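# Move red foam block or yellow sponge onto desk

## Task

Look at the counter behind the shelving. If a red foam block is there, carry it to the desk. If there is none, carry the yellow sponge that sits on top of the low shelf to the desk instead. Every other object must stay on its shelf, table or counter. At the end the low shelf must be standing upright, the robot must not have toppled or be left leaning, and the object must rest on the desk without the robot holding it there.

## Robot and tools

ROBOT. A wheeled base with a central column, a tilting head and two arms (left and right), each with joints 1 to 6 and a two-finger gripper. Folded, it measures 0.73 m long, 0.62 m wide, 1.88 m tall; its front lies 0.40 m ahead of the column. The base drives straight or spins in place; it cannot move sideways. Hands cannot reach the floor (lowest about 0.47 m up); reach is about 1 m from a shoulder, which sits 0.12 m ahead of the column and 1.46 m up.

FRAMES. Base frame: origin on the floor between the drive wheels, below the column; x forward, y to the left, z up. left_hand and right_hand are reported in it: the point where the fingers meet (tips 8 mm farther). The hand frame's z runs along the fingers (quat_wxyz maps (0,0,1) onto that direction), its y along the opening. The odometry frame is where the base frame was at scene start; base_odometry counts wheel rotation only, so slip shows up as travel. Heading is positive leftward, -3.142 to 3.142.

execute_actions. Argument actions: a list holding one action or none (none just returns state and pictures). An action may contain base, joints, speeds. base holds exactly one key: translate_m, a relative drive in metres from where the base now is, forward positive, -3 to 3; or rotate_rad, a relative spin in radians, counter-clockwise seen from above positive, -3.2 to 3.2. joints is a name-to-value map of absolute targets, not offsets: head_tilt_rad -0.61 to 1.308 (0 level, positive down); left_joint1_rad..left_joint6_rad and right_joint1_rad..right_joint6_rad with ranges joint1 -2.879 to 2.879, joint2 0 to 3.141, joint3 0 to 3.019, joint4 -1.692 to 1.57, joint5 -1.57 to 1.57 (positive swings the hand to the robot's right), joint6 -2.094 to 2.094 (positive rolls clockwise viewed from behind); left_gripper_m and right_gripper_m, fingertip gap in metres, 0 (closed) to 0.093. Done tolerances: head 0.03, joints 1-6 0.045/0.14/0.09/0.055/0.03/0.035 rad, gripper 0.003 m. speeds optionally caps top speed for that action: translate_m 0.05-0.8 m/s, rotate_rad 0.1-1 rad/s (defaults are the maxima). A base move needing more than 8.667 s is refused; no action runs past 15 s. Unknown keys or out-of-range numbers refuse the whole call. Motions start together. Omitted joints may still be driving to older targets. cameras: a list from cam_head_left, cam_head_right, cam_left_wrist, cam_right_wrist, nav_camera, all; omitted or null means all, [] means none.

wait: seconds, 0 to 10; nothing new is commanded. zoom_image: camera plus region [x0, y0, x1, y1] in pixels of that camera's newest full image, origin top-left, at most 504 by 504. read_manual: section "licences" only; no motion. finished_scene: scene number; ends it irreversibly after the last command is held. If a result reports a stop, later motion calls in the same reply are skipped.

ARM GEOMETRY. With joint1 at -1.57 (left) or 1.57 (right) and joints 5, 6 at 0, the arm lies in a vertical plane pointing forward, 0.23 m beside the column. Let a = j2 - 0.35, b = 1.05 + j2 - j3, c = b - j4 (c = 1.57 means fingers vertical down). Hand ahead = 0.12 + 0.39 sin a + 0.38 cos b + 0.25 cos c; up = 1.46 + 0.39 cos a - 0.38 sin b - 0.25 sin c. Example: j2, j3, j4 = 0.93, 0.78, 0.14 gives 0.60 ahead, 1.21 up. Real hands sit up to 5 cm lower and nearer the column (about 12 cm when loaded); trust left_hand/right_hand (1-3 cm error).

LOADS. Fingers down, per arm: 3.2 kg near 0.4 m ahead at 0.65-1.2 m height; 2 kg to 0.6 m ahead; 1 kg to 0.8 m ahead at 0.9-1.2 m; 0.3 kg to 0.6 m ahead up to 1.6 m. Under 0.2 kg may be held with fingers only 0.35 rad below level. Grip strength holds roughly 2-6 kg.

GRIPPER. Fingers 7 cm long; outer span is the opening plus 1 cm at tips, plus 5 cm at base; body 10 by 7 cm; wrist camera sticks out 11 cm on one side. To grasp, command an opening smaller than the object; off_target is then expected. A reading at least 0.002 m over target means something is held. Small joint changes (under 0.03 rad, 0.08 for joints 2, 3) may do nothing. Approach contact in about 0.05 rad steps from your last target; speeds does not slow arms.

RESULTS. base_status and joint_status per motion: done; off_target (resting short, maybe still pushing); contact_stop (base only, wheel stalled: back up 0.05 m before retrying or turning); time_out (blocked arm holds a target near where it stopped and resumes if cleared); not_followed with "joint command not followed" and a cause line (safety check blocked arm near other arm, body or an object: move the first-moved joints back 0.05 rad or more, or move the other arm, or drive away); limit_stop_at_motor_heat. on_its_own lists uncommanded behaviour; "held at" is a held target. motor_effort covers left_wheel and right_wheel in percent (bracket = peak), positive pushing forward; effort at rest out of range hints at pressing or load. wheel_motors_off = 1 means the wheels are off for 2 s after about 3 s of hard pushing; the base won't hold then. turned_by_wheels vs turned_by_imu differing by over 4% and 0.05 rad means slip or a hit; heading is then off by that gap. base_tilt is in degrees (forward, right), about 1 degree bias; a drop of 0.5 in forward during a move means leaning back: reverse 0.05 m. Motor temperatures: per-arm blocks in joint_positions order; MOTOR HOT from 85 °C, at 100 °C the arm lets go and falls. To relieve a pushing arm, resend its reported positions (a held load sags about 1 cm per kg).

CAMERAS. Head cameras at 1.47-1.58 m look forward and down by about head_tilt_rad; true forward can be 0.3 rad off centre. Wrist cameras view along the fingers, tilted 0.62 rad toward hand +x; closed tips mark image centre; with fingers down and arm forward, they look down and back toward the robot, so objects above centre are farther out or lower. nav_camera is on the base front, 0.23 m up, looking forward.

AVOID. Dropping or slamming objects, bumping the low shelf, hard or lasting pushes, tables between 0.30 and 1.20 m hitting the column, arms striking or pressing each other (especially near the centre line), tipping the robot, and ending with the object still in the gripper.

Each tool is called as name(argument=value, ...) on one line, values as JSON.

## Session

I'll start by looking at the current state and the camera images.

execute_actions(actions=[])

Scene clock: 0.00 s.
Motor temperatures (°C, as the motors report them): left_arm=[25 26 26 27 28 28] | right_arm=[27 29 28 28 29 26]
base_odometry: x=+0.000 y=+0.000 heading=+0.000 (m, m, rad; odometry frame)
turned_by_wheels: +0.000 (rad since the last result)
turned_by_imu: +0.000 (rad since the last result)
base_tilt: forward=-0.2 right=-0.1 (deg)
base_status: not commanded
joint_positions: head_tilt_rad=+0.869 left_joint1_rad=-1.588 left_joint2_rad=+0.890 left_joint3_rad=+0.402 left_joint4_rad=-1.000 left_joint5_rad=-0.046 left_joint6_rad=-0.013 left_gripper_m=+0.094 right_joint1_rad=+1.578 right_joint2_rad=+0.861 right_joint3_rad=+0.415 right_joint4_rad=-0.930 right_joint5_rad=-0.033 right_joint6_rad=-0.038 right_gripper_m=+0.095
joint_status: not commanded
wheel_motors_off: 0
motor_effort: left_wheel=+1 right_wheel=+3 (%)
left_hand: x=+0.1351 y=+0.2292 z=+1.2638 quat_wxyz=(+0.463, -0.012, -0.886, -0.019) (m; base frame)
right_hand: x=+0.1579 y=-0.2182 z=+1.2487 quat_wxyz=(+0.413, +0.013, -0.910, -0.025) (m; base frame)
pictures: cam_head_left, cam_head_right, cam_left_wrist, cam_right_wrist, nav_camera
Images, in order (width x height): cam_head_left 504x504, cam_head_right 504x504, cam_left_wrist 504x504, cam_right_wrist 504x504, nav_camera 504x504.

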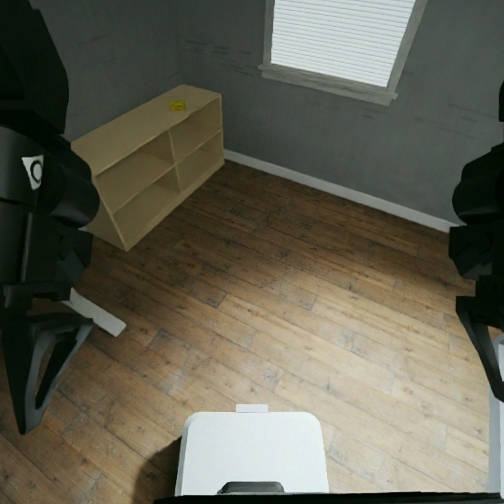

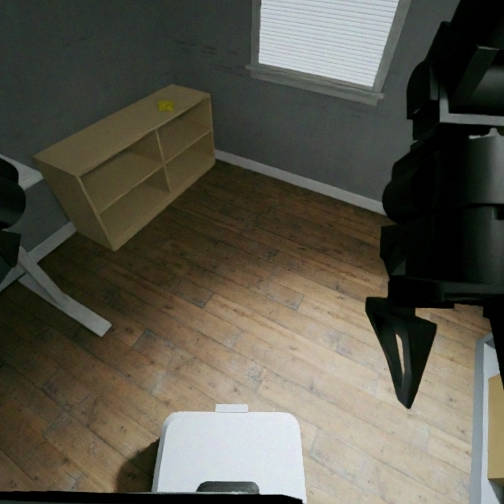

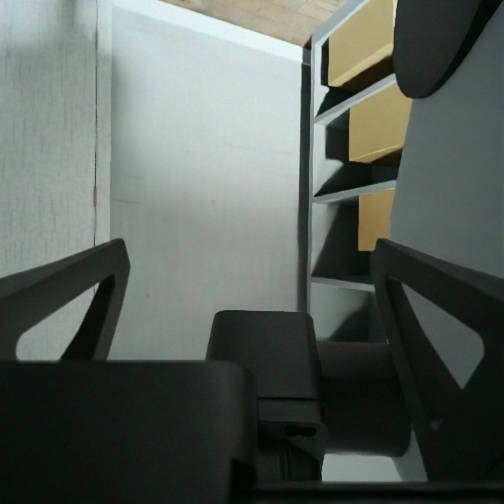

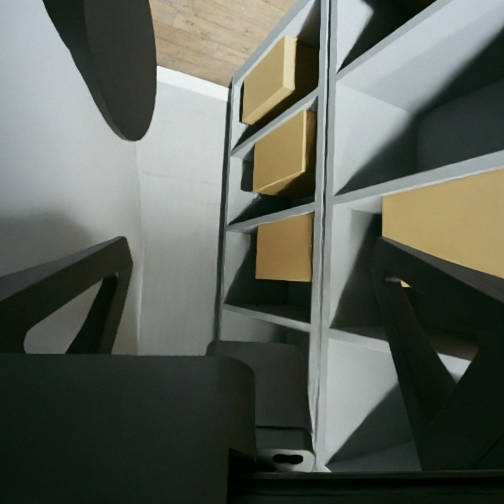

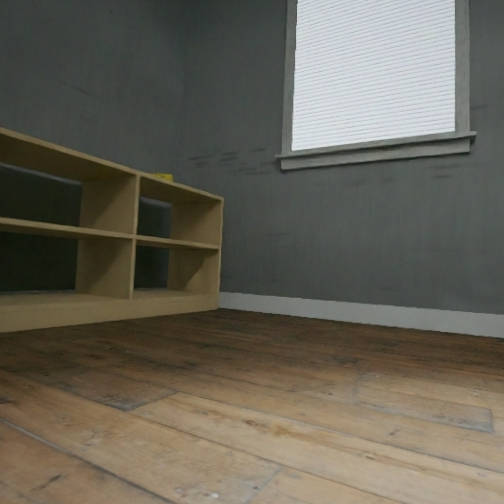

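execute_actions(actions=[{"base": {"rotate_rad": -1.2}, "joints": {"head_tilt_rad": 0.6}}], cameras=["cam_head_left", "cam_head_right", "nav_camera"])

Scene clock: 5.07 s.
Motor temperatures (°C, as the motors report them): left_arm=[25 26 26 27 28 28] | right_arm=[27 29 28 28 29 26]
base_odometry: x=+0.000 y=+0.000 heading=-1.199 (m, m, rad; odometry frame)
turned_by_wheels: -1.199 (rad since the last result)
turned_by_imu: -1.206 (rad since the last result)
base_tilt: forward=-0.2 right=-0.1 (deg)
base_status: done
joint_positions: head_tilt_rad=+0.617 left_joint1_rad=-1.588 left_joint2_rad=+0.890 left_joint3_rad=+0.402 left_joint4_rad=-1.000 left_joint5_rad=-0.046 left_joint6_rad=-0.013 left_gripper_m=+0.095 right_joint1_rad=+1.578 right_joint2_rad=+0.861 right_joint3_rad=+0.415 right_joint4_rad=-0.930 right_joint5_rad=-0.033 right_joint6_rad=-0.038 right_gripper_m=+0.095
joint_status: all done
wheel_motors_off: 0
motor_effort: left_wheel=+3(24) right_wheel=-4(49) (%)
left_hand: x=+0.1351 y=+0.2292 z=+1.2638 quat_wxyz=(+0.463, -0.012, -0.886, -0.019) (m; base frame)
right_hand: x=+0.1579 y=-0.2182 z=+1.2487 quat_wxyz=(+0.413, +0.013, -0.910, -0.025) (m; base frame)
pictures: cam_head_left, cam_head_right, nav_camera
Images, in order (width x height): cam_head_left 504x504, cam_head_right 504x504, nav_camera 504x504.

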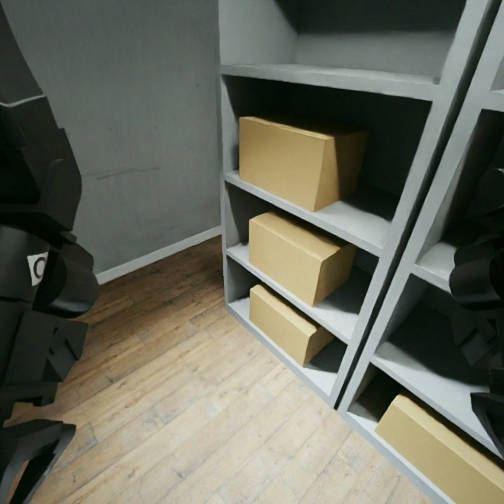

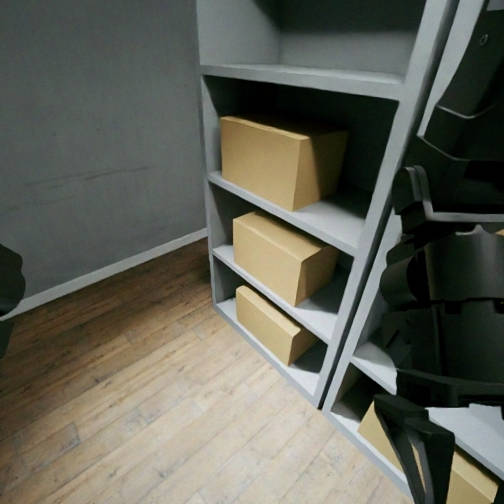

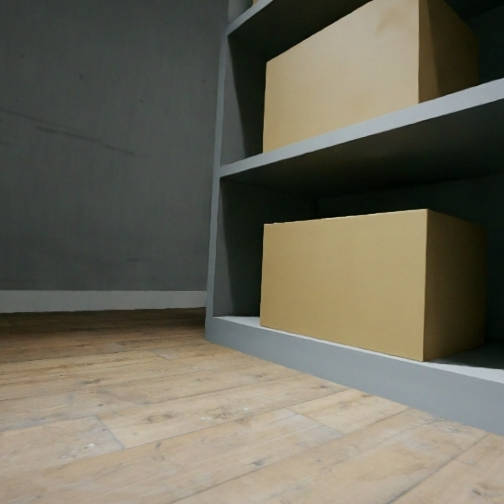

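execute_actions(actions=[{"base": {"rotate_rad": 0.57}, "joints": {"head_tilt_rad": 0.8}}], cameras=["cam_head_left", "cam_head_right", "nav_camera"])

Scene clock: 15.20 s.
Motor temperatures (°C, as the motors report them): left_arm=[25 26 26 27 28 28] | right_arm=[27 30 28 28 29 26]
base_odometry: x=+0.000 y=+0.000 heading=-0.630 (m, m, rad; odometry frame)
turned_by_wheels: +0.569 (rad since the last result)
turned_by_imu: +0.578 (rad since the last result)
base_tilt: forward=-0.3 right=-0.1 (deg)
base_status: done
joint_positions: head_tilt_rad=+0.802 left_joint1_rad=-1.588 left_joint2_rad=+0.890 left_joint3_rad=+0.402 left_joint4_rad=-1.000 left_joint5_rad=-0.046 left_joint6_rad=-0.013 left_gripper_m=+0.095 right_joint1_rad=+1.578 right_joint2_rad=+0.861 right_joint3_rad=+0.415 right_joint4_rad=-0.930 right_joint5_rad=-0.033 right_joint6_rad=-0.038 right_gripper_m=+0.095
joint_status: all done
wheel_motors_off: 0
motor_effort: left_wheel=-2(18) right_wheel=+3(20) (%)
left_hand: x=+0.1351 y=+0.2292 z=+1.2638 quat_wxyz=(+0.463, -0.012, -0.886, -0.019) (m; base frame)
right_hand: x=+0.1579 y=-0.2182 z=+1.2487 quat_wxyz=(+0.413, +0.013, -0.910, -0.025) (m; base frame)
pictures: cam_head_left, cam_head_right, nav_camera
Images, in order (width x height): cam_head_left 504x504, cam_head_right 504x504, nav_camera 504x504.

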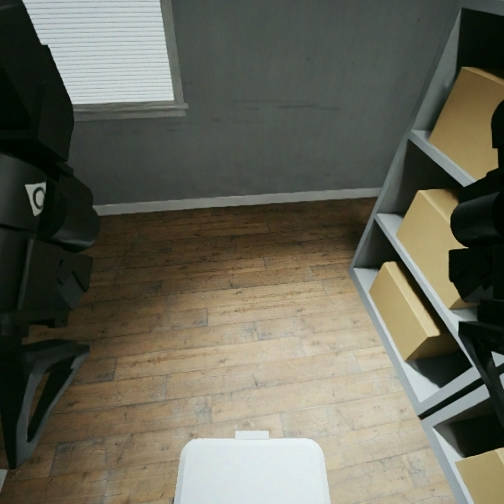

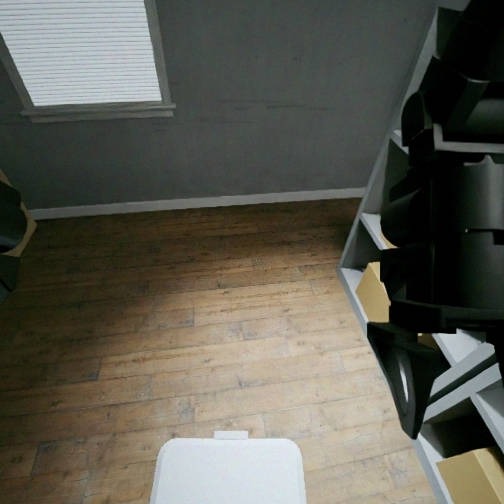

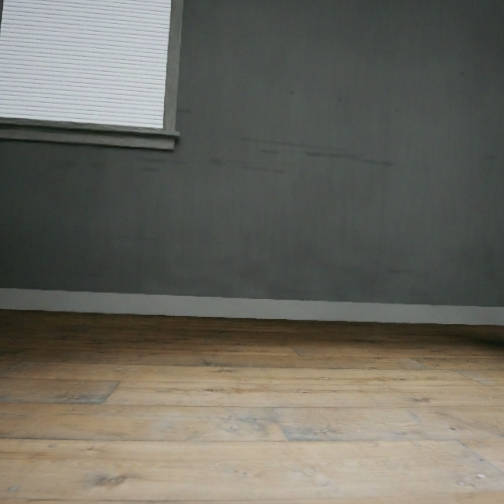

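execute_actions(actions=[{"base": {"translate_m": 1.7}, "joints": {"head_tilt_rad": 1.1}}], cameras=["cam_head_left", "cam_head_right", "nav_camera"])

Scene clock: 21.00 s.
Motor temperatures (°C, as the motors report them): left_arm=[25 26 26 27 28 28] | right_arm=[27 30 28 28 29 26]
base_odometry: x=+1.373 y=-1.002 heading=-0.631 (m, m, rad; odometry frame)
turned_by_wheels: -0.001 (rad since the last result)
turned_by_imu: +0.002 (rad since the last result)
base_tilt: forward=-0.2 right=-0.1 (deg)
base_status: done
joint_positions: head_tilt_rad=+1.100 left_joint1_rad=-1.588 left_joint2_rad=+0.890 left_joint3_rad=+0.384 left_joint4_rad=-0.998 left_joint5_rad=-0.047 left_joint6_rad=-0.013 left_gripper_m=+0.095 right_joint1_rad=+1.578 right_joint2_rad=+0.861 right_joint3_rad=+0.414 right_joint4_rad=-0.930 right_joint5_rad=-0.033 right_joint6_rad=-0.038 right_gripper_m=+0.095
joint_status: all done
wheel_motors_off: 0
motor_effort: left_wheel=-1(39) right_wheel=+2(70) (%)
left_hand: x=+0.1259 y=+0.2294 z=+1.2668 quat_wxyz=(+0.470, -0.012, -0.882, -0.019) (m; base frame)
right_hand: x=+0.1575 y=-0.2183 z=+1.2489 quat_wxyz=(+0.413, +0.013, -0.910, -0.025) (m; base frame)
pictures: cam_head_left, cam_head_right, nav_camera
Images, in order (width x height): cam_head_left 504x504, cam_head_right 504x504, nav_camera 504x504.

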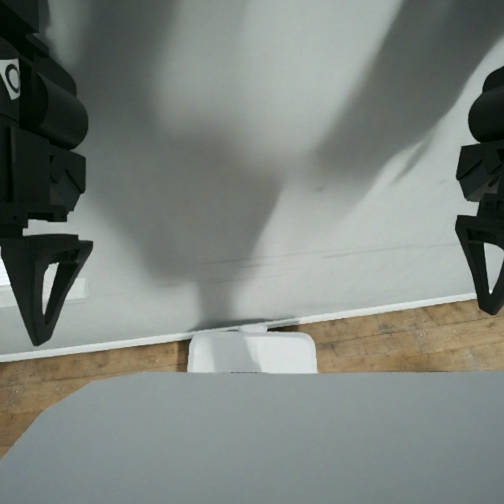

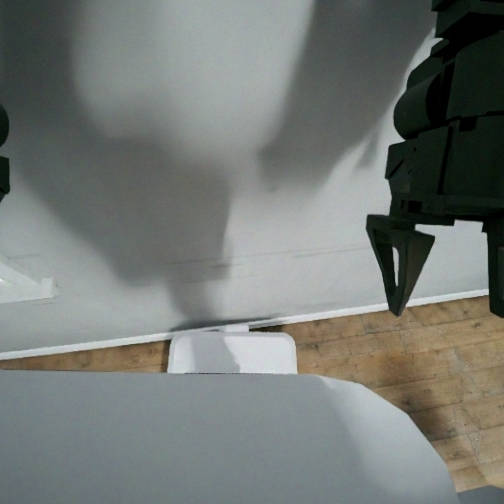

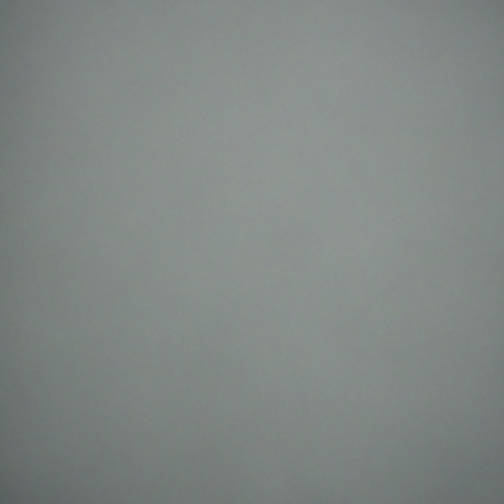

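execute_actions(actions=[{"base": {"translate_m": -0.16}}], cameras=["cam_head_left"])

execute_actions(actions=[{"base": {"rotate_rad": -1.24}, "joints": {"head_tilt_rad": 0.85}}], cameras=["cam_head_left", "cam_head_right", "nav_camera"])

Scene clock: 27.73 s.
Motor temperatures (°C, as the motors report them): left_arm=[25 26 26 27 28 28] | right_arm=[27 30 28 28 29 26]
base_odometry: x=+1.244 y=-0.908 heading=-0.630 (m, m, rad; odometry frame)
turned_by_wheels: +0.001 (rad since the last result)
turned_by_imu: +0.003 (rad since the last result)
base_tilt: forward=-0.2 right=-0.1 (deg)
base_status: done
joint_positions: head_tilt_rad=+1.100 left_joint1_rad=-1.588 left_joint2_rad=+0.890 left_joint3_rad=+0.399 left_joint4_rad=-0.998 left_joint5_rad=-0.047 left_joint6_rad=-0.013 left_gripper_m=+0.095 right_joint1_rad=+1.578 right_joint2_rad=+0.861 right_joint3_rad=+0.413 right_joint4_rad=-0.930 right_joint5_rad=-0.033 right_joint6_rad=-0.038 right_gripper_m=+0.095
joint_status: not commanded
wheel_motors_off: 0
motor_effort: left_wheel=+1(45) right_wheel=-2(36) (%)
left_hand: x=+0.1336 y=+0.2293 z=+1.2639 quat_wxyz=(+0.463, -0.012, -0.886, -0.019) (m; base frame)
right_hand: x=+0.1569 y=-0.2183 z=+1.2490 quat_wxyz=(+0.414, +0.013, -0.910, -0.025) (m; base frame)
pictures: cam_head_left
Images, in order (width x height): cam_head_left 504x504.

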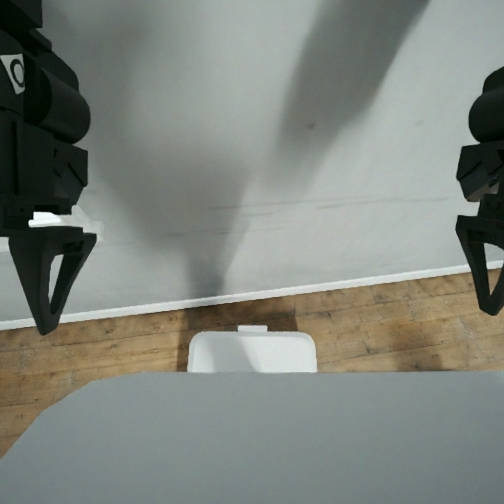

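Scene clock: 30.43 s.
Motor temperatures (°C, as the motors report them): left_arm=[25 26 26 27 28 28] | right_arm=[27 30 28 28 29 26]
base_odometry: x=+1.244 y=-0.908 heading=-1.869 (m, m, rad; odometry frame)
turned_by_wheels: -1.239 (rad since the last result)
turned_by_imu: -1.247 (rad since the last result)
base_tilt: forward=-0.2 right=-0.1 (deg)
base_status: done
joint_positions: head_tilt_rad=+0.865 left_joint1_rad=-1.588 left_joint2_rad=+0.890 left_joint3_rad=+0.399 left_joint4_rad=-0.998 left_joint5_rad=-0.047 left_joint6_rad=-0.013 left_gripper_m=+0.095 right_joint1_rad=+1.578 right_joint2_rad=+0.861 right_joint3_rad=+0.413 right_joint4_rad=-0.930 right_joint5_rad=-0.033 right_joint6_rad=-0.038 right_gripper_m=+0.095
joint_status: all done
wheel_motors_off: 0
motor_effort: left_wheel=+3(27) right_wheel=-4(51) (%)
left_hand: x=+0.1336 y=+0.2293 z=+1.2639 quat_wxyz=(+0.463, -0.012, -0.886, -0.019) (m; base frame)
right_hand: x=+0.1569 y=-0.2183 z=+1.2490 quat_wxyz=(+0.414, +0.013, -0.910, -0.025) (m; base frame)
pictures: cam_head_left, cam_head_right, nav_camera
Images, in order (width x height): cam_head_left 504x504, cam_head_right 504x504, nav_camera 504x504.

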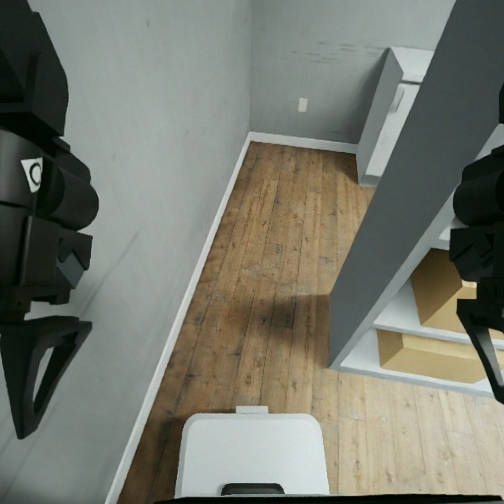

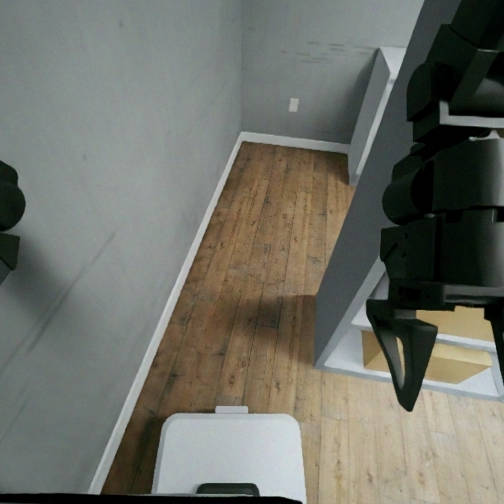

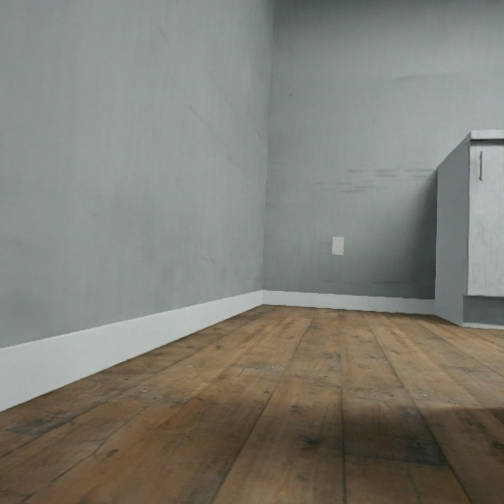

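execute_actions(actions=[{"base": {"translate_m": 0.6}}], cameras=[])

execute_actions(actions=[{"base": {"rotate_rad": -0.28}}], cameras=["cam_head_left", "cam_head_right", "nav_camera"])

Scene clock: 36.53 s.
Motor temperatures (°C, as the motors report them): left_arm=[25 26 26 27 28 28] | right_arm=[27 30 28 28 29 26]
base_odometry: x=+1.067 y=-1.481 heading=-1.869 (m, m, rad; odometry frame)
turned_by_wheels: +0.000 (rad since the last result)
turned_by_imu: +0.002 (rad since the last result)
base_tilt: forward=-0.2 right=-0.1 (deg)
base_status: done
joint_positions: head_tilt_rad=+0.864 left_joint1_rad=-1.588 left_joint2_rad=+0.890 left_joint3_rad=+0.403 left_joint4_rad=-0.998 left_joint5_rad=-0.047 left_joint6_rad=-0.013 left_gripper_m=+0.095 right_joint1_rad=+1.578 right_joint2_rad=+0.861 right_joint3_rad=+0.417 right_joint4_rad=-0.930 right_joint5_rad=-0.033 right_joint6_rad=-0.038 right_gripper_m=+0.095
joint_status: not commanded
wheel_motors_off: 0
motor_effort: left_wheel=+0(50) right_wheel=+0(60) (%)
left_hand: x=+0.1358 y=+0.2293 z=+1.2631 quat_wxyz=(+0.462, -0.012, -0.887, -0.019) (m; base frame)
right_hand: x=+0.1588 y=-0.2182 z=+1.2485 quat_wxyz=(+0.412, +0.013, -0.911, -0.025) (m; base frame)
pictures: none
No camera images: the call's "cameras" was empty. Leave "cameras" out to get every camera's image.

Scene clock: 38.03 s.
Motor temperatures (°C, as the motors report them): left_arm=[25 26 26 28 28 28] | right_arm=[27 30 28 28 29 26]
base_odometry: x=+1.067 y=-1.481 heading=-2.148 (m, m, rad; odometry frame)
turned_by_wheels: -0.279 (rad since the last result)
turned_by_imu: -0.277 (rad since the last result)
base_tilt: forward=-0.2 right=-0.1 (deg)
base_status: done
joint_positions: head_tilt_rad=+0.864 left_joint1_rad=-1.588 left_joint2_rad=+0.890 left_joint3_rad=+0.403 left_joint4_rad=-0.998 left_joint5_rad=-0.047 left_joint6_rad=-0.013 left_gripper_m=+0.095 right_joint1_rad=+1.578 right_joint2_rad=+0.861 right_joint3_rad=+0.417 right_joint4_rad=-0.930 right_joint5_rad=-0.033 right_joint6_rad=-0.038 right_gripper_m=+0.095
joint_status: not commanded
wheel_motors_off: 0
motor_effort: left_wheel=+0(35) right_wheel=-2(52) (%)
left_hand: x=+0.1358 y=+0.2293 z=+1.2631 quat_wxyz=(+0.462, -0.012, -0.887, -0.019) (m; base frame)
right_hand: x=+0.1588 y=-0.2182 z=+1.2485 quat_wxyz=(+0.412, +0.013, -0.911, -0.025) (m; base frame)
pictures: cam_head_left, cam_head_right, nav_camera
Images, in order (width x height): cam_head_left 504x504, cam_head_right 504x504, nav_camera 504x504.

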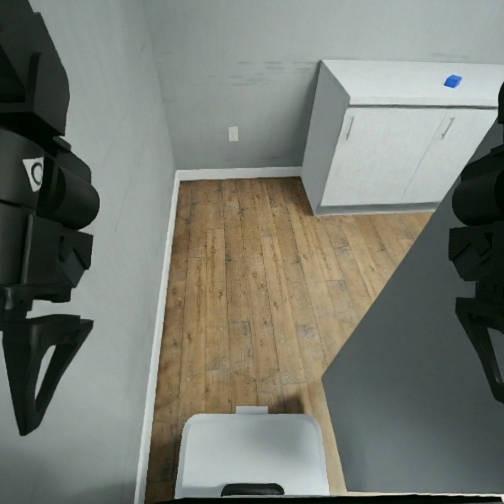

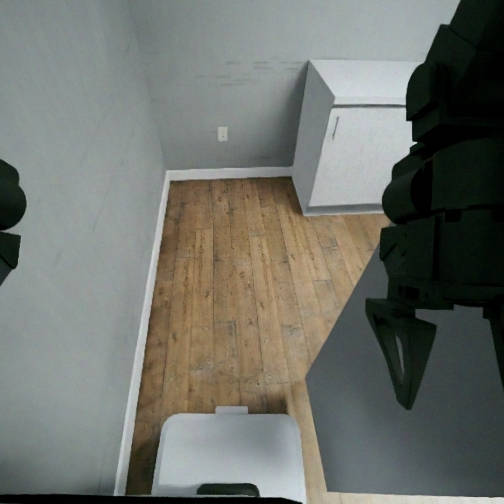

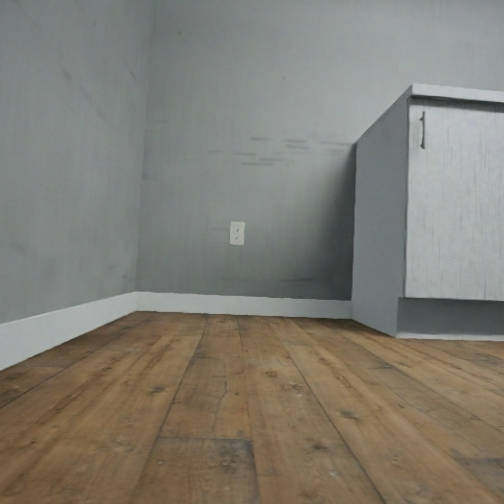

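execute_actions(actions=[{"base": {"translate_m": 1.0}, "joints": {"head_tilt_rad": 0.6, "left_joint2_rad": 1.1, "left_joint3_rad": 1.1, "left_joint4_rad": 1.0, "left_joint5_rad": 1.1}}], cameras=["cam_head_left", "cam_left_wrist", "cam_right_wrist"])

Scene clock: 49.83 s.
Motor temperatures (°C, as the motors report them): left_arm=[25 27 27 28 28 28] | right_arm=[27 30 28 28 29 26]
base_odometry: x=+0.521 y=-2.319 heading=-2.148 (m, m, rad; odometry frame)
turned_by_wheels: +0.000 (rad since the last result)
turned_by_imu: +0.003 (rad since the last result)
base_tilt: forward=-0.2 right=-0.1 (deg)
base_status: done
joint_positions: head_tilt_rad=+0.617 left_joint1_rad=-1.588 left_joint2_rad=+1.107 left_joint3_rad=+1.083 left_joint4_rad=+0.988 left_joint5_rad=+1.099 left_joint6_rad=-0.013 left_gripper_m=+0.095 right_joint1_rad=+1.578 right_joint2_rad=+0.861 right_joint3_rad=+0.418 right_joint4_rad=-0.930 right_joint5_rad=-0.033 right_joint6_rad=-0.038 right_gripper_m=+0.095
joint_status: all done
wheel_motors_off: 0
motor_effort: left_wheel=+0(44) right_wheel=+0(61) (%)
left_hand: x=+0.7226 y=+0.0649 z=+1.3891 quat_wxyz=(-0.576, -0.348, -0.626, +0.395) (m; base frame)
right_hand: x=+0.1594 y=-0.2182 z=+1.2483 quat_wxyz=(+0.412, +0.013, -0.911, -0.025) (m; base frame)
pictures: cam_head_left, cam_left_wrist, cam_right_wrist
Images, in order (width x height): cam_head_left 504x504, cam_left_wrist 504x504, cam_right_wrist 504x504.

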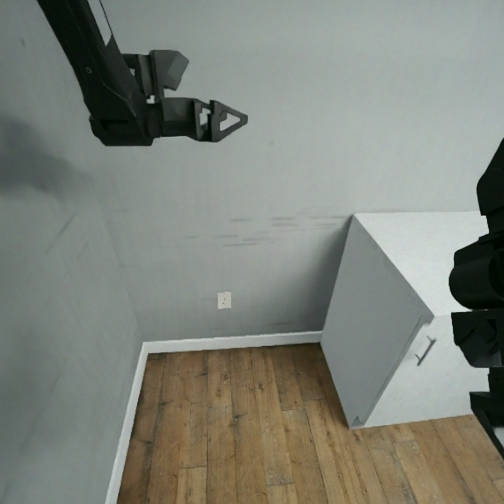

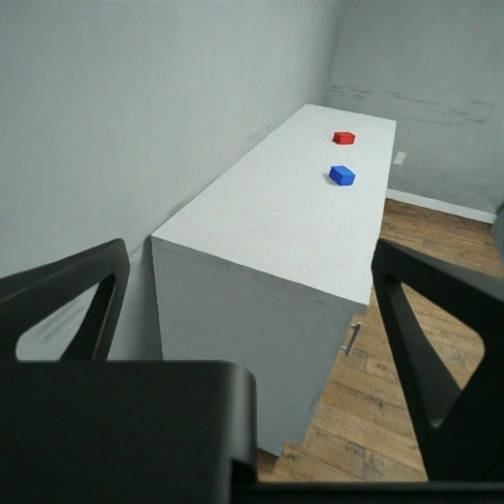

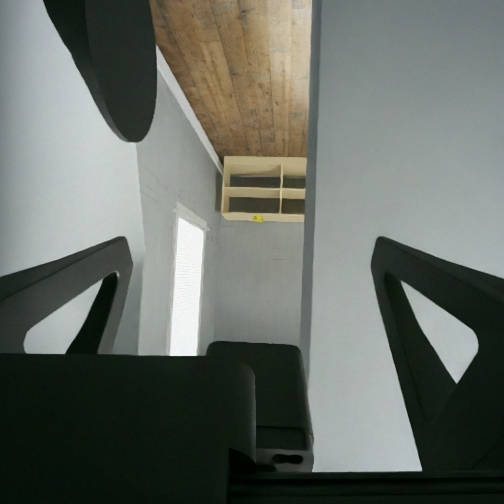

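zoom_image(camera="cam_left_wrist", region=[280, 90, 420, 210])

Region (280, 90, 420, 210) of cam_left_wrist's 504x504 image, scaled by 3.600, with more detail than that image has; it fills the top 432 rows of this view, and the rest is white.

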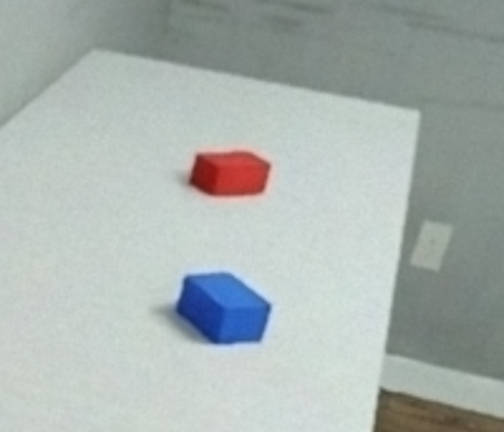

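execute_actions(actions=[{"base": {"rotate_rad": -1.4}, "joints": {"head_tilt_rad": 0.6, "left_joint2_rad": 0.9, "left_joint3_rad": 1.1, "left_joint4_rad": 0.85, "left_joint5_rad": -0.3}}], cameras=["cam_head_left", "cam_head_right", "cam_left_wrist", "nav_camera"])

Scene clock: 67.33 s.
Motor temperatures (°C, as the motors report them): left_arm=[25 30 29 28 28 28] | right_arm=[27 30 28 28 29 26]
base_odometry: x=+0.521 y=-2.319 heading=+2.735 (m, m, rad; odometry frame)
turned_by_wheels: -1.399 (rad since the last result)
turned_by_imu: -1.406 (rad since the last result)
base_tilt: forward=-0.3 right=-0.1 (deg)
base_status: done
joint_positions: head_tilt_rad=+0.617 left_joint1_rad=-1.588 left_joint2_rad=+0.881 left_joint3_rad=+1.083 left_joint4_rad=+0.854 left_joint5_rad=-0.298 left_joint6_rad=-0.013 left_gripper_m=+0.095 right_joint1_rad=+1.578 right_joint2_rad=+0.861 right_joint3_rad=+0.418 right_joint4_rad=-0.930 right_joint5_rad=-0.033 right_joint6_rad=-0.038 right_gripper_m=+0.095
joint_status: all done
wheel_motors_off: 0
motor_effort: left_wheel=+3(34) right_wheel=-4(53) (%)
left_hand: x=+0.8123 y=+0.2694 z=+1.5023 quat_wxyz=(-0.702, +0.112, -0.697, -0.092) (m; base frame)
right_hand: x=+0.1594 y=-0.2182 z=+1.2483 quat_wxyz=(+0.412, +0.013, -0.911, -0.025) (m; base frame)
pictures: cam_head_left, cam_head_right, cam_left_wrist, nav_camera
Images, in order (width x height): cam_head_left 504x504, cam_head_right 504x504, cam_left_wrist 504x504, nav_camera 504x504.

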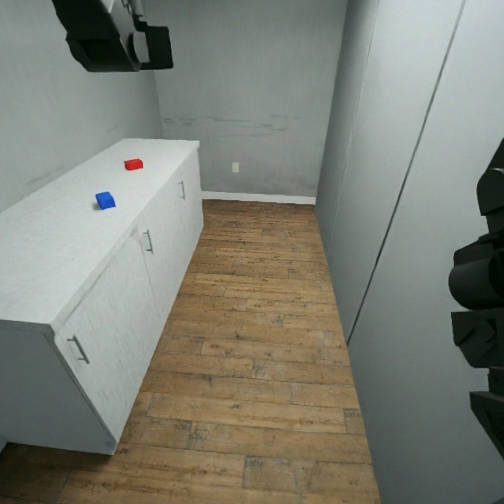

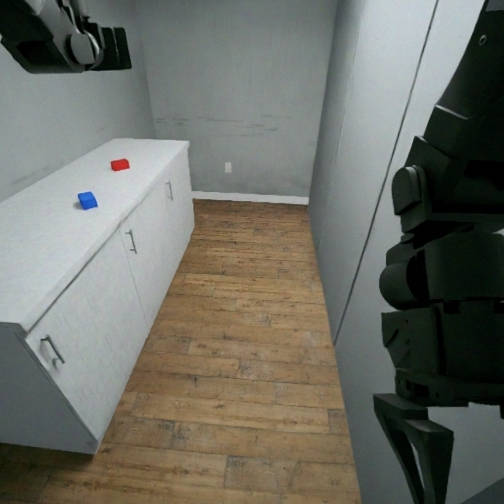

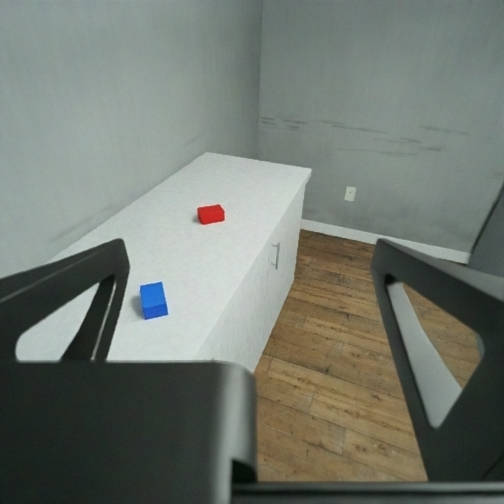

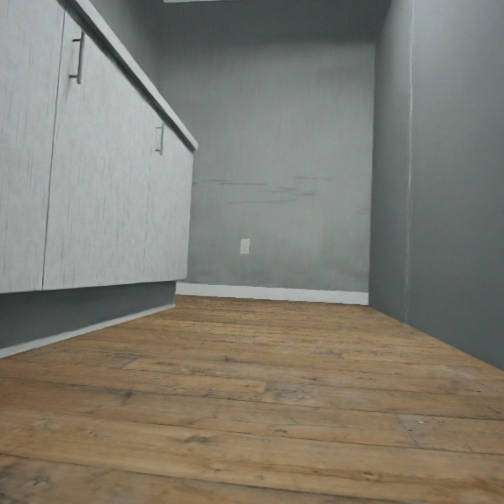

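execute_actions(actions=[{"base": {"translate_m": 1.75}, "joints": {"head_tilt_rad": 0.9, "left_joint1_rad": -1.571, "left_joint2_rad": 1.41, "left_joint3_rad": 1.56, "left_joint4_rad": -0.53, "left_joint5_rad": 0.0, "left_joint6_rad": 0.0}}], cameras=["cam_head_left", "cam_head_right"])

Scene clock: 79.10 s.
Motor temperatures (°C, as the motors report them): left_arm=[25 31 31 28 28 28] | right_arm=[27 30 28 28 29 26]
base_odometry: x=-1.086 y=-1.627 heading=+2.735 (m, m, rad; odometry frame)
turned_by_wheels: -0.001 (rad since the last result)
turned_by_imu: +0.003 (rad since the last result)
base_tilt: forward=-0.2 right=-0.1 (deg)
base_status: done
joint_positions: head_tilt_rad=+0.902 left_joint1_rad=-1.582 left_joint2_rad=+1.428 left_joint3_rad=+1.528 left_joint4_rad=-0.528 left_joint5_rad=-0.002 left_joint6_rad=-0.004 left_gripper_m=+0.095 right_joint1_rad=+1.578 right_joint2_rad=+0.861 right_joint3_rad=+0.415 right_joint4_rad=-0.930 right_joint5_rad=-0.033 right_joint6_rad=-0.038 right_gripper_m=+0.095
joint_status: all done
wheel_motors_off: 0
motor_effort: left_wheel=-1(50) right_wheel=+1(59) (%)
left_hand: x=+0.7099 y=+0.2176 z=+1.0818 quat_wxyz=(-0.048, -0.001, -0.999, +0.004) (m; base frame)
right_hand: x=+0.1577 y=-0.2183 z=+1.2488 quat_wxyz=(+0.413, +0.013, -0.910, -0.025) (m; base frame)
pictures: cam_head_left, cam_head_right
Images, in order (width x height): cam_head_left 504x504, cam_head_right 504x504.

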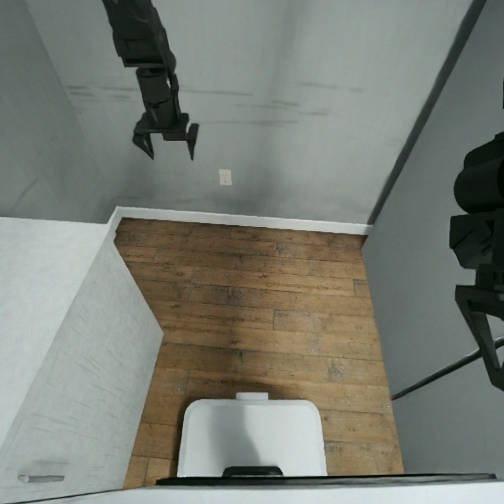

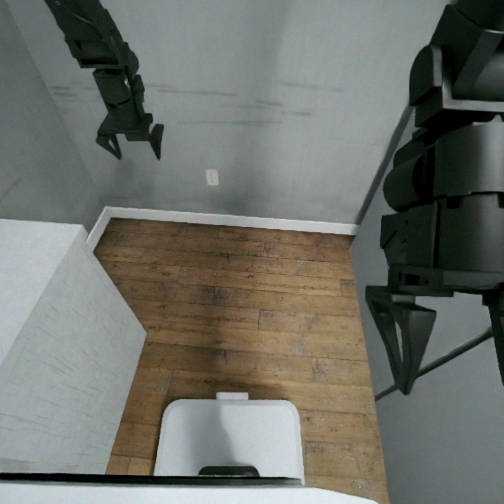

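execute_actions(actions=[{"base": {"rotate_rad": 1.15}}], cameras=["cam_head_left", "cam_head_right", "cam_left_wrist"])

Scene clock: 83.90 s.
Motor temperatures (°C, as the motors report them): left_arm=[25 32 31 28 28 28] | right_arm=[27 30 28 28 29 26]
base_odometry: x=-1.087 y=-1.627 heading=-2.399 (m, m, rad; odometry frame)
turned_by_wheels: +1.149 (rad since the last result)
turned_by_imu: +1.159 (rad since the last result)
base_tilt: forward=-0.3 right=-0.1 (deg)
base_status: done
joint_positions: head_tilt_rad=+0.902 left_joint1_rad=-1.573 left_joint2_rad=+1.428 left_joint3_rad=+1.528 left_joint4_rad=-0.528 left_joint5_rad=-0.001 left_joint6_rad=-0.004 left_gripper_m=+0.095 right_joint1_rad=+1.578 right_joint2_rad=+0.861 right_joint3_rad=+0.415 right_joint4_rad=-0.930 right_joint5_rad=-0.033 right_joint6_rad=-0.038 right_gripper_m=+0.095
joint_status: not commanded
wheel_motors_off: 0
motor_effort: left_wheel=-4(43) right_wheel=+4(42) (%)
left_hand: x=+0.7101 y=+0.2230 z=+1.0819 quat_wxyz=(-0.048, +0.001, -0.999, +0.001) (m; base frame)
right_hand: x=+0.1577 y=-0.2183 z=+1.2488 quat_wxyz=(+0.413, +0.013, -0.910, -0.025) (m; base frame)
pictures: cam_head_left, cam_head_right, cam_left_wrist
Images, in order (width x height): cam_head_left 504x504, cam_head_right 504x504, cam_left_wrist 504x504.

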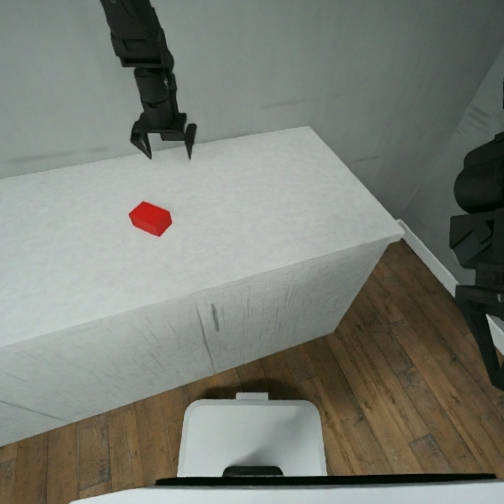

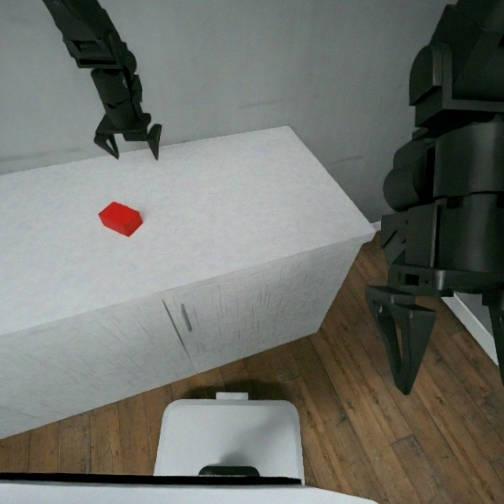

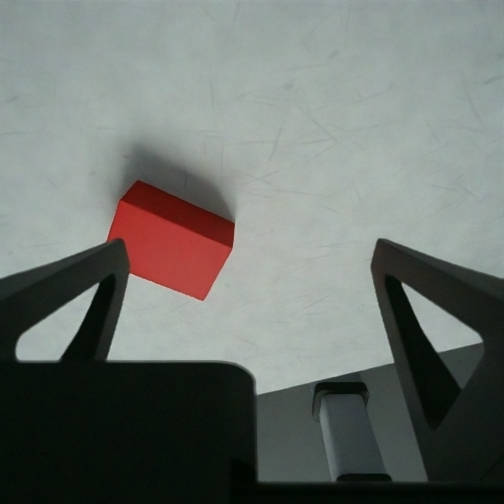

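execute_actions(actions=[{"base": {"rotate_rad": 0.115}, "joints": {"left_joint2_rad": 1.575, "left_joint3_rad": 1.605, "left_joint4_rad": -0.5, "left_joint6_rad": -0.98}}], cameras=["cam_head_left", "cam_head_right", "cam_left_wrist"])

Scene clock: 95.70 s.
Motor temperatures (°C, as the motors report them): left_arm=[25 33 31 27 28 28] | right_arm=[27 30 28 28 29 26]
base_odometry: x=-1.087 y=-1.627 heading=-2.285 (m, m, rad; odometry frame)
turned_by_wheels: +0.114 (rad since the last result)
turned_by_imu: +0.117 (rad since the last result)
base_tilt: forward=-0.2 right=-0.1 (deg)
base_status: done
joint_positions: head_tilt_rad=+0.902 left_joint1_rad=-1.572 left_joint2_rad=+1.585 left_joint3_rad=+1.598 left_joint4_rad=-0.500 left_joint5_rad=-0.001 left_joint6_rad=-0.974 left_gripper_m=+0.095 right_joint1_rad=+1.578 right_joint2_rad=+0.861 right_joint3_rad=+0.415 right_joint4_rad=-0.930 right_joint5_rad=-0.033 right_joint6_rad=-0.038 right_gripper_m=+0.095
joint_status: all done
wheel_motors_off: 0
motor_effort: left_wheel=-4(24) right_wheel=+5(25) (%)
left_hand: x=+0.6921 y=+0.2236 z=+1.0075 quat_wxyz=(-0.016, +0.468, -0.884, +0.009) (m; base frame)
right_hand: x=+0.1577 y=-0.2183 z=+1.2488 quat_wxyz=(+0.413, +0.013, -0.910, -0.025) (m; base frame)
pictures: cam_head_left, cam_head_right, cam_left_wrist
Images, in order (width x height): cam_head_left 504x504, cam_head_right 504x504, cam_left_wrist 504x504.

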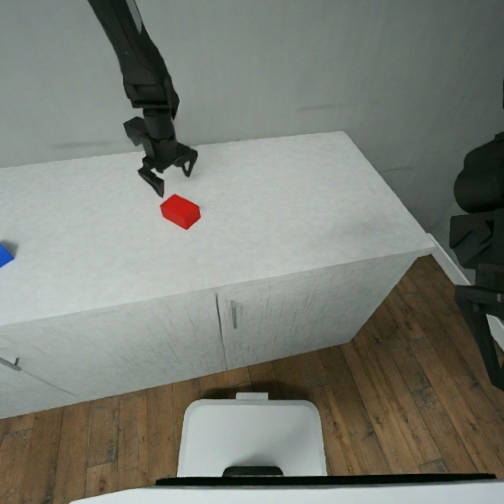

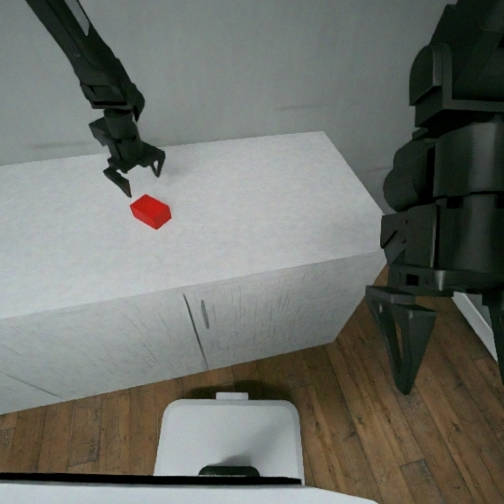

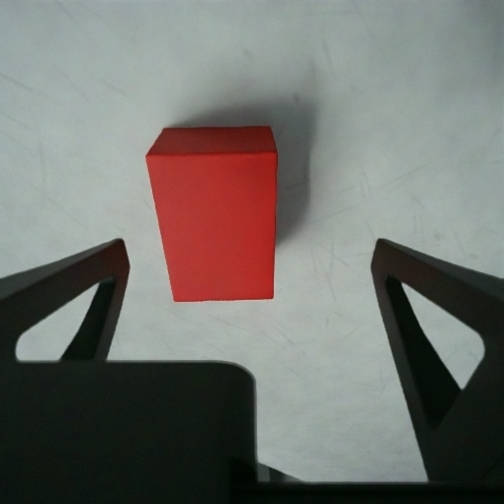

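execute_actions(actions=[{"joints": {"left_joint2_rad": 1.65, "left_joint3_rad": 1.625, "left_joint4_rad": -0.47}}], cameras=["cam_head_left", "cam_left_wrist"])

Scene clock: 102.90 s.
Motor temperatures (°C, as the motors report them): left_arm=[25 33 31 27 28 28] | right_arm=[27 30 28 28 29 26]
base_odometry: x=-1.087 y=-1.627 heading=-2.285 (m, m, rad; odometry frame)
turned_by_wheels: +0.000 (rad since the last result)
turned_by_imu: +0.002 (rad since the last result)
base_tilt: forward=-0.2 right=-0.1 (deg)
base_status: not commanded
joint_positions: head_tilt_rad=+0.902 left_joint1_rad=-1.572 left_joint2_rad=+1.640 left_joint3_rad=+1.604 left_joint4_rad=-0.476 left_joint5_rad=-0.001 left_joint6_rad=-0.974 left_gripper_m=+0.095 right_joint1_rad=+1.578 right_joint2_rad=+0.861 right_joint3_rad=+0.415 right_joint4_rad=-0.930 right_joint5_rad=-0.033 right_joint6_rad=-0.038 right_gripper_m=+0.095
joint_status: all done
wheel_motors_off: 0
motor_effort: left_wheel=-4(5) right_wheel=+5(5) (%)
left_hand: x=+0.6758 y=+0.2236 z=+0.9780 quat_wxyz=(-0.005, +0.468, -0.884, +0.003) (m; base frame)
right_hand: x=+0.1577 y=-0.2183 z=+1.2488 quat_wxyz=(+0.413, +0.013, -0.910, -0.025) (m; base frame)
pictures: cam_head_left, cam_left_wrist
Images, in order (width x height): cam_head_left 504x504, cam_left_wrist 504x504.

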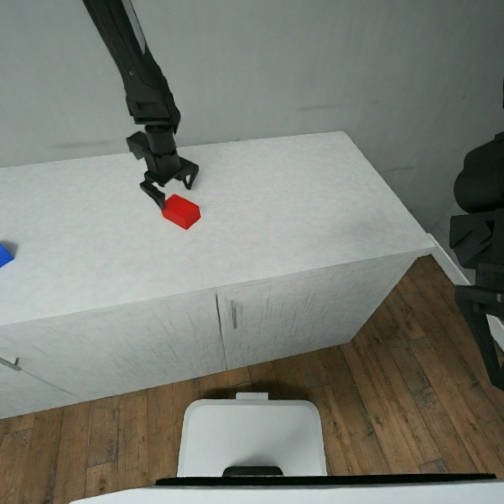

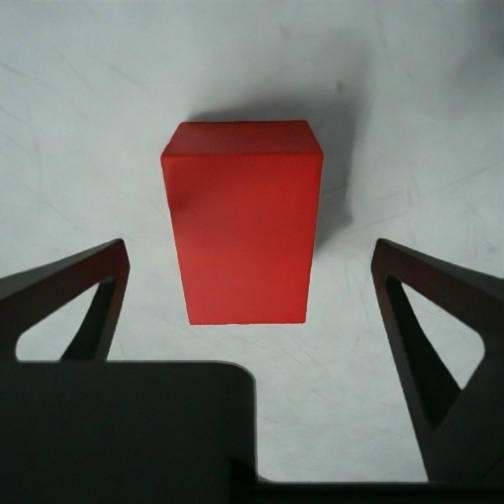

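execute_actions(actions=[{"joints": {"left_joint2_rad": 1.75, "left_joint3_rad": 1.70, "left_joint4_rad": -0.45}}], cameras=["cam_head_left", "cam_left_wrist"])

Scene clock: 105.07 s.
Motor temperatures (°C, as the motors report them): left_arm=[25 33 30 27 28 28] | right_arm=[27 30 28 28 29 26]
base_odometry: x=-1.087 y=-1.627 heading=-2.285 (m, m, rad; odometry frame)
turned_by_wheels: +0.000 (rad since the last result)
turned_by_imu: +0.001 (rad since the last result)
base_tilt: forward=-0.3 right=-0.1 (deg)
base_status: not commanded
joint_positions: head_tilt_rad=+0.902 left_joint1_rad=-1.572 left_joint2_rad=+1.743 left_joint3_rad=+1.685 left_joint4_rad=-0.454 left_joint5_rad=-0.001 left_joint6_rad=-0.974 left_gripper_m=+0.095 right_joint1_rad=+1.578 right_joint2_rad=+0.861 right_joint3_rad=+0.415 right_joint4_rad=-0.930 right_joint5_rad=-0.033 right_joint6_rad=-0.038 right_gripper_m=+0.095
joint_status: all done
wheel_motors_off: 0
motor_effort: left_wheel=-6(6) right_wheel=+7(7) (%)
left_hand: x=+0.6771 y=+0.2237 z=+0.9355 quat_wxyz=(-0.005, +0.468, -0.884, +0.003) (m; base frame)
right_hand: x=+0.1577 y=-0.2183 z=+1.2488 quat_wxyz=(+0.413, +0.013, -0.910, -0.025) (m; base frame)
pictures: cam_head_left, cam_left_wrist
Images, in order (width x height): cam_head_left 504x504, cam_left_wrist 504x504.

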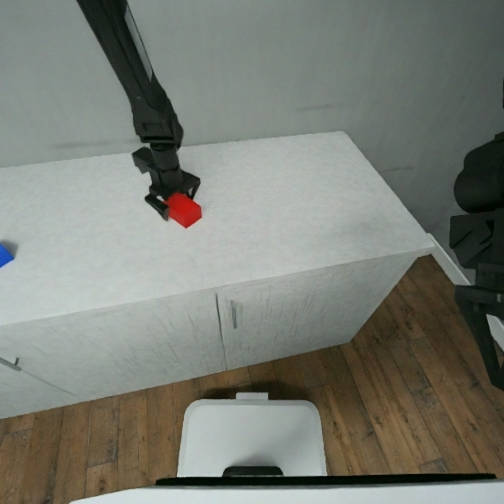

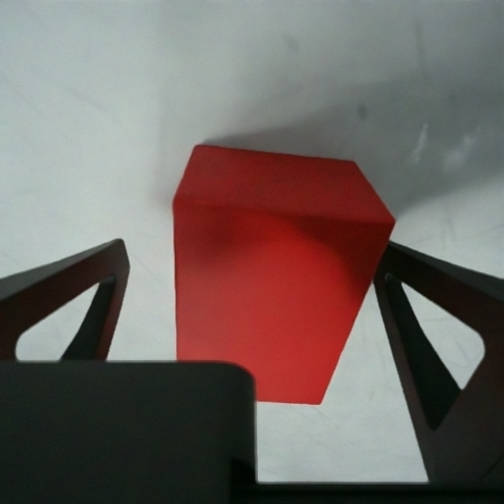

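zoom_image(camera="cam_head_left", region=[120, 140, 240, 250])

Region (120, 140, 240, 250) of cam_head_left's 504x504 image, scaled by 4.200, with more detail than that image has; it fills the top 462 rows of this view, and the rest is white.

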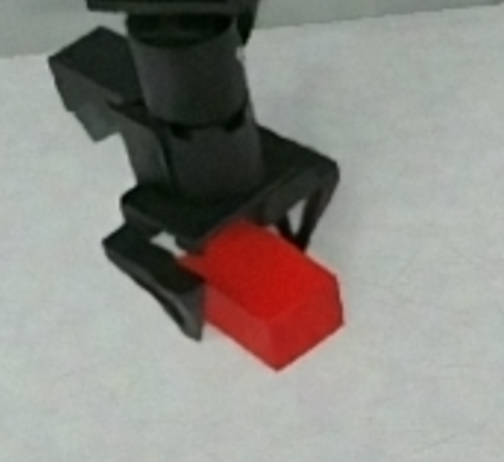

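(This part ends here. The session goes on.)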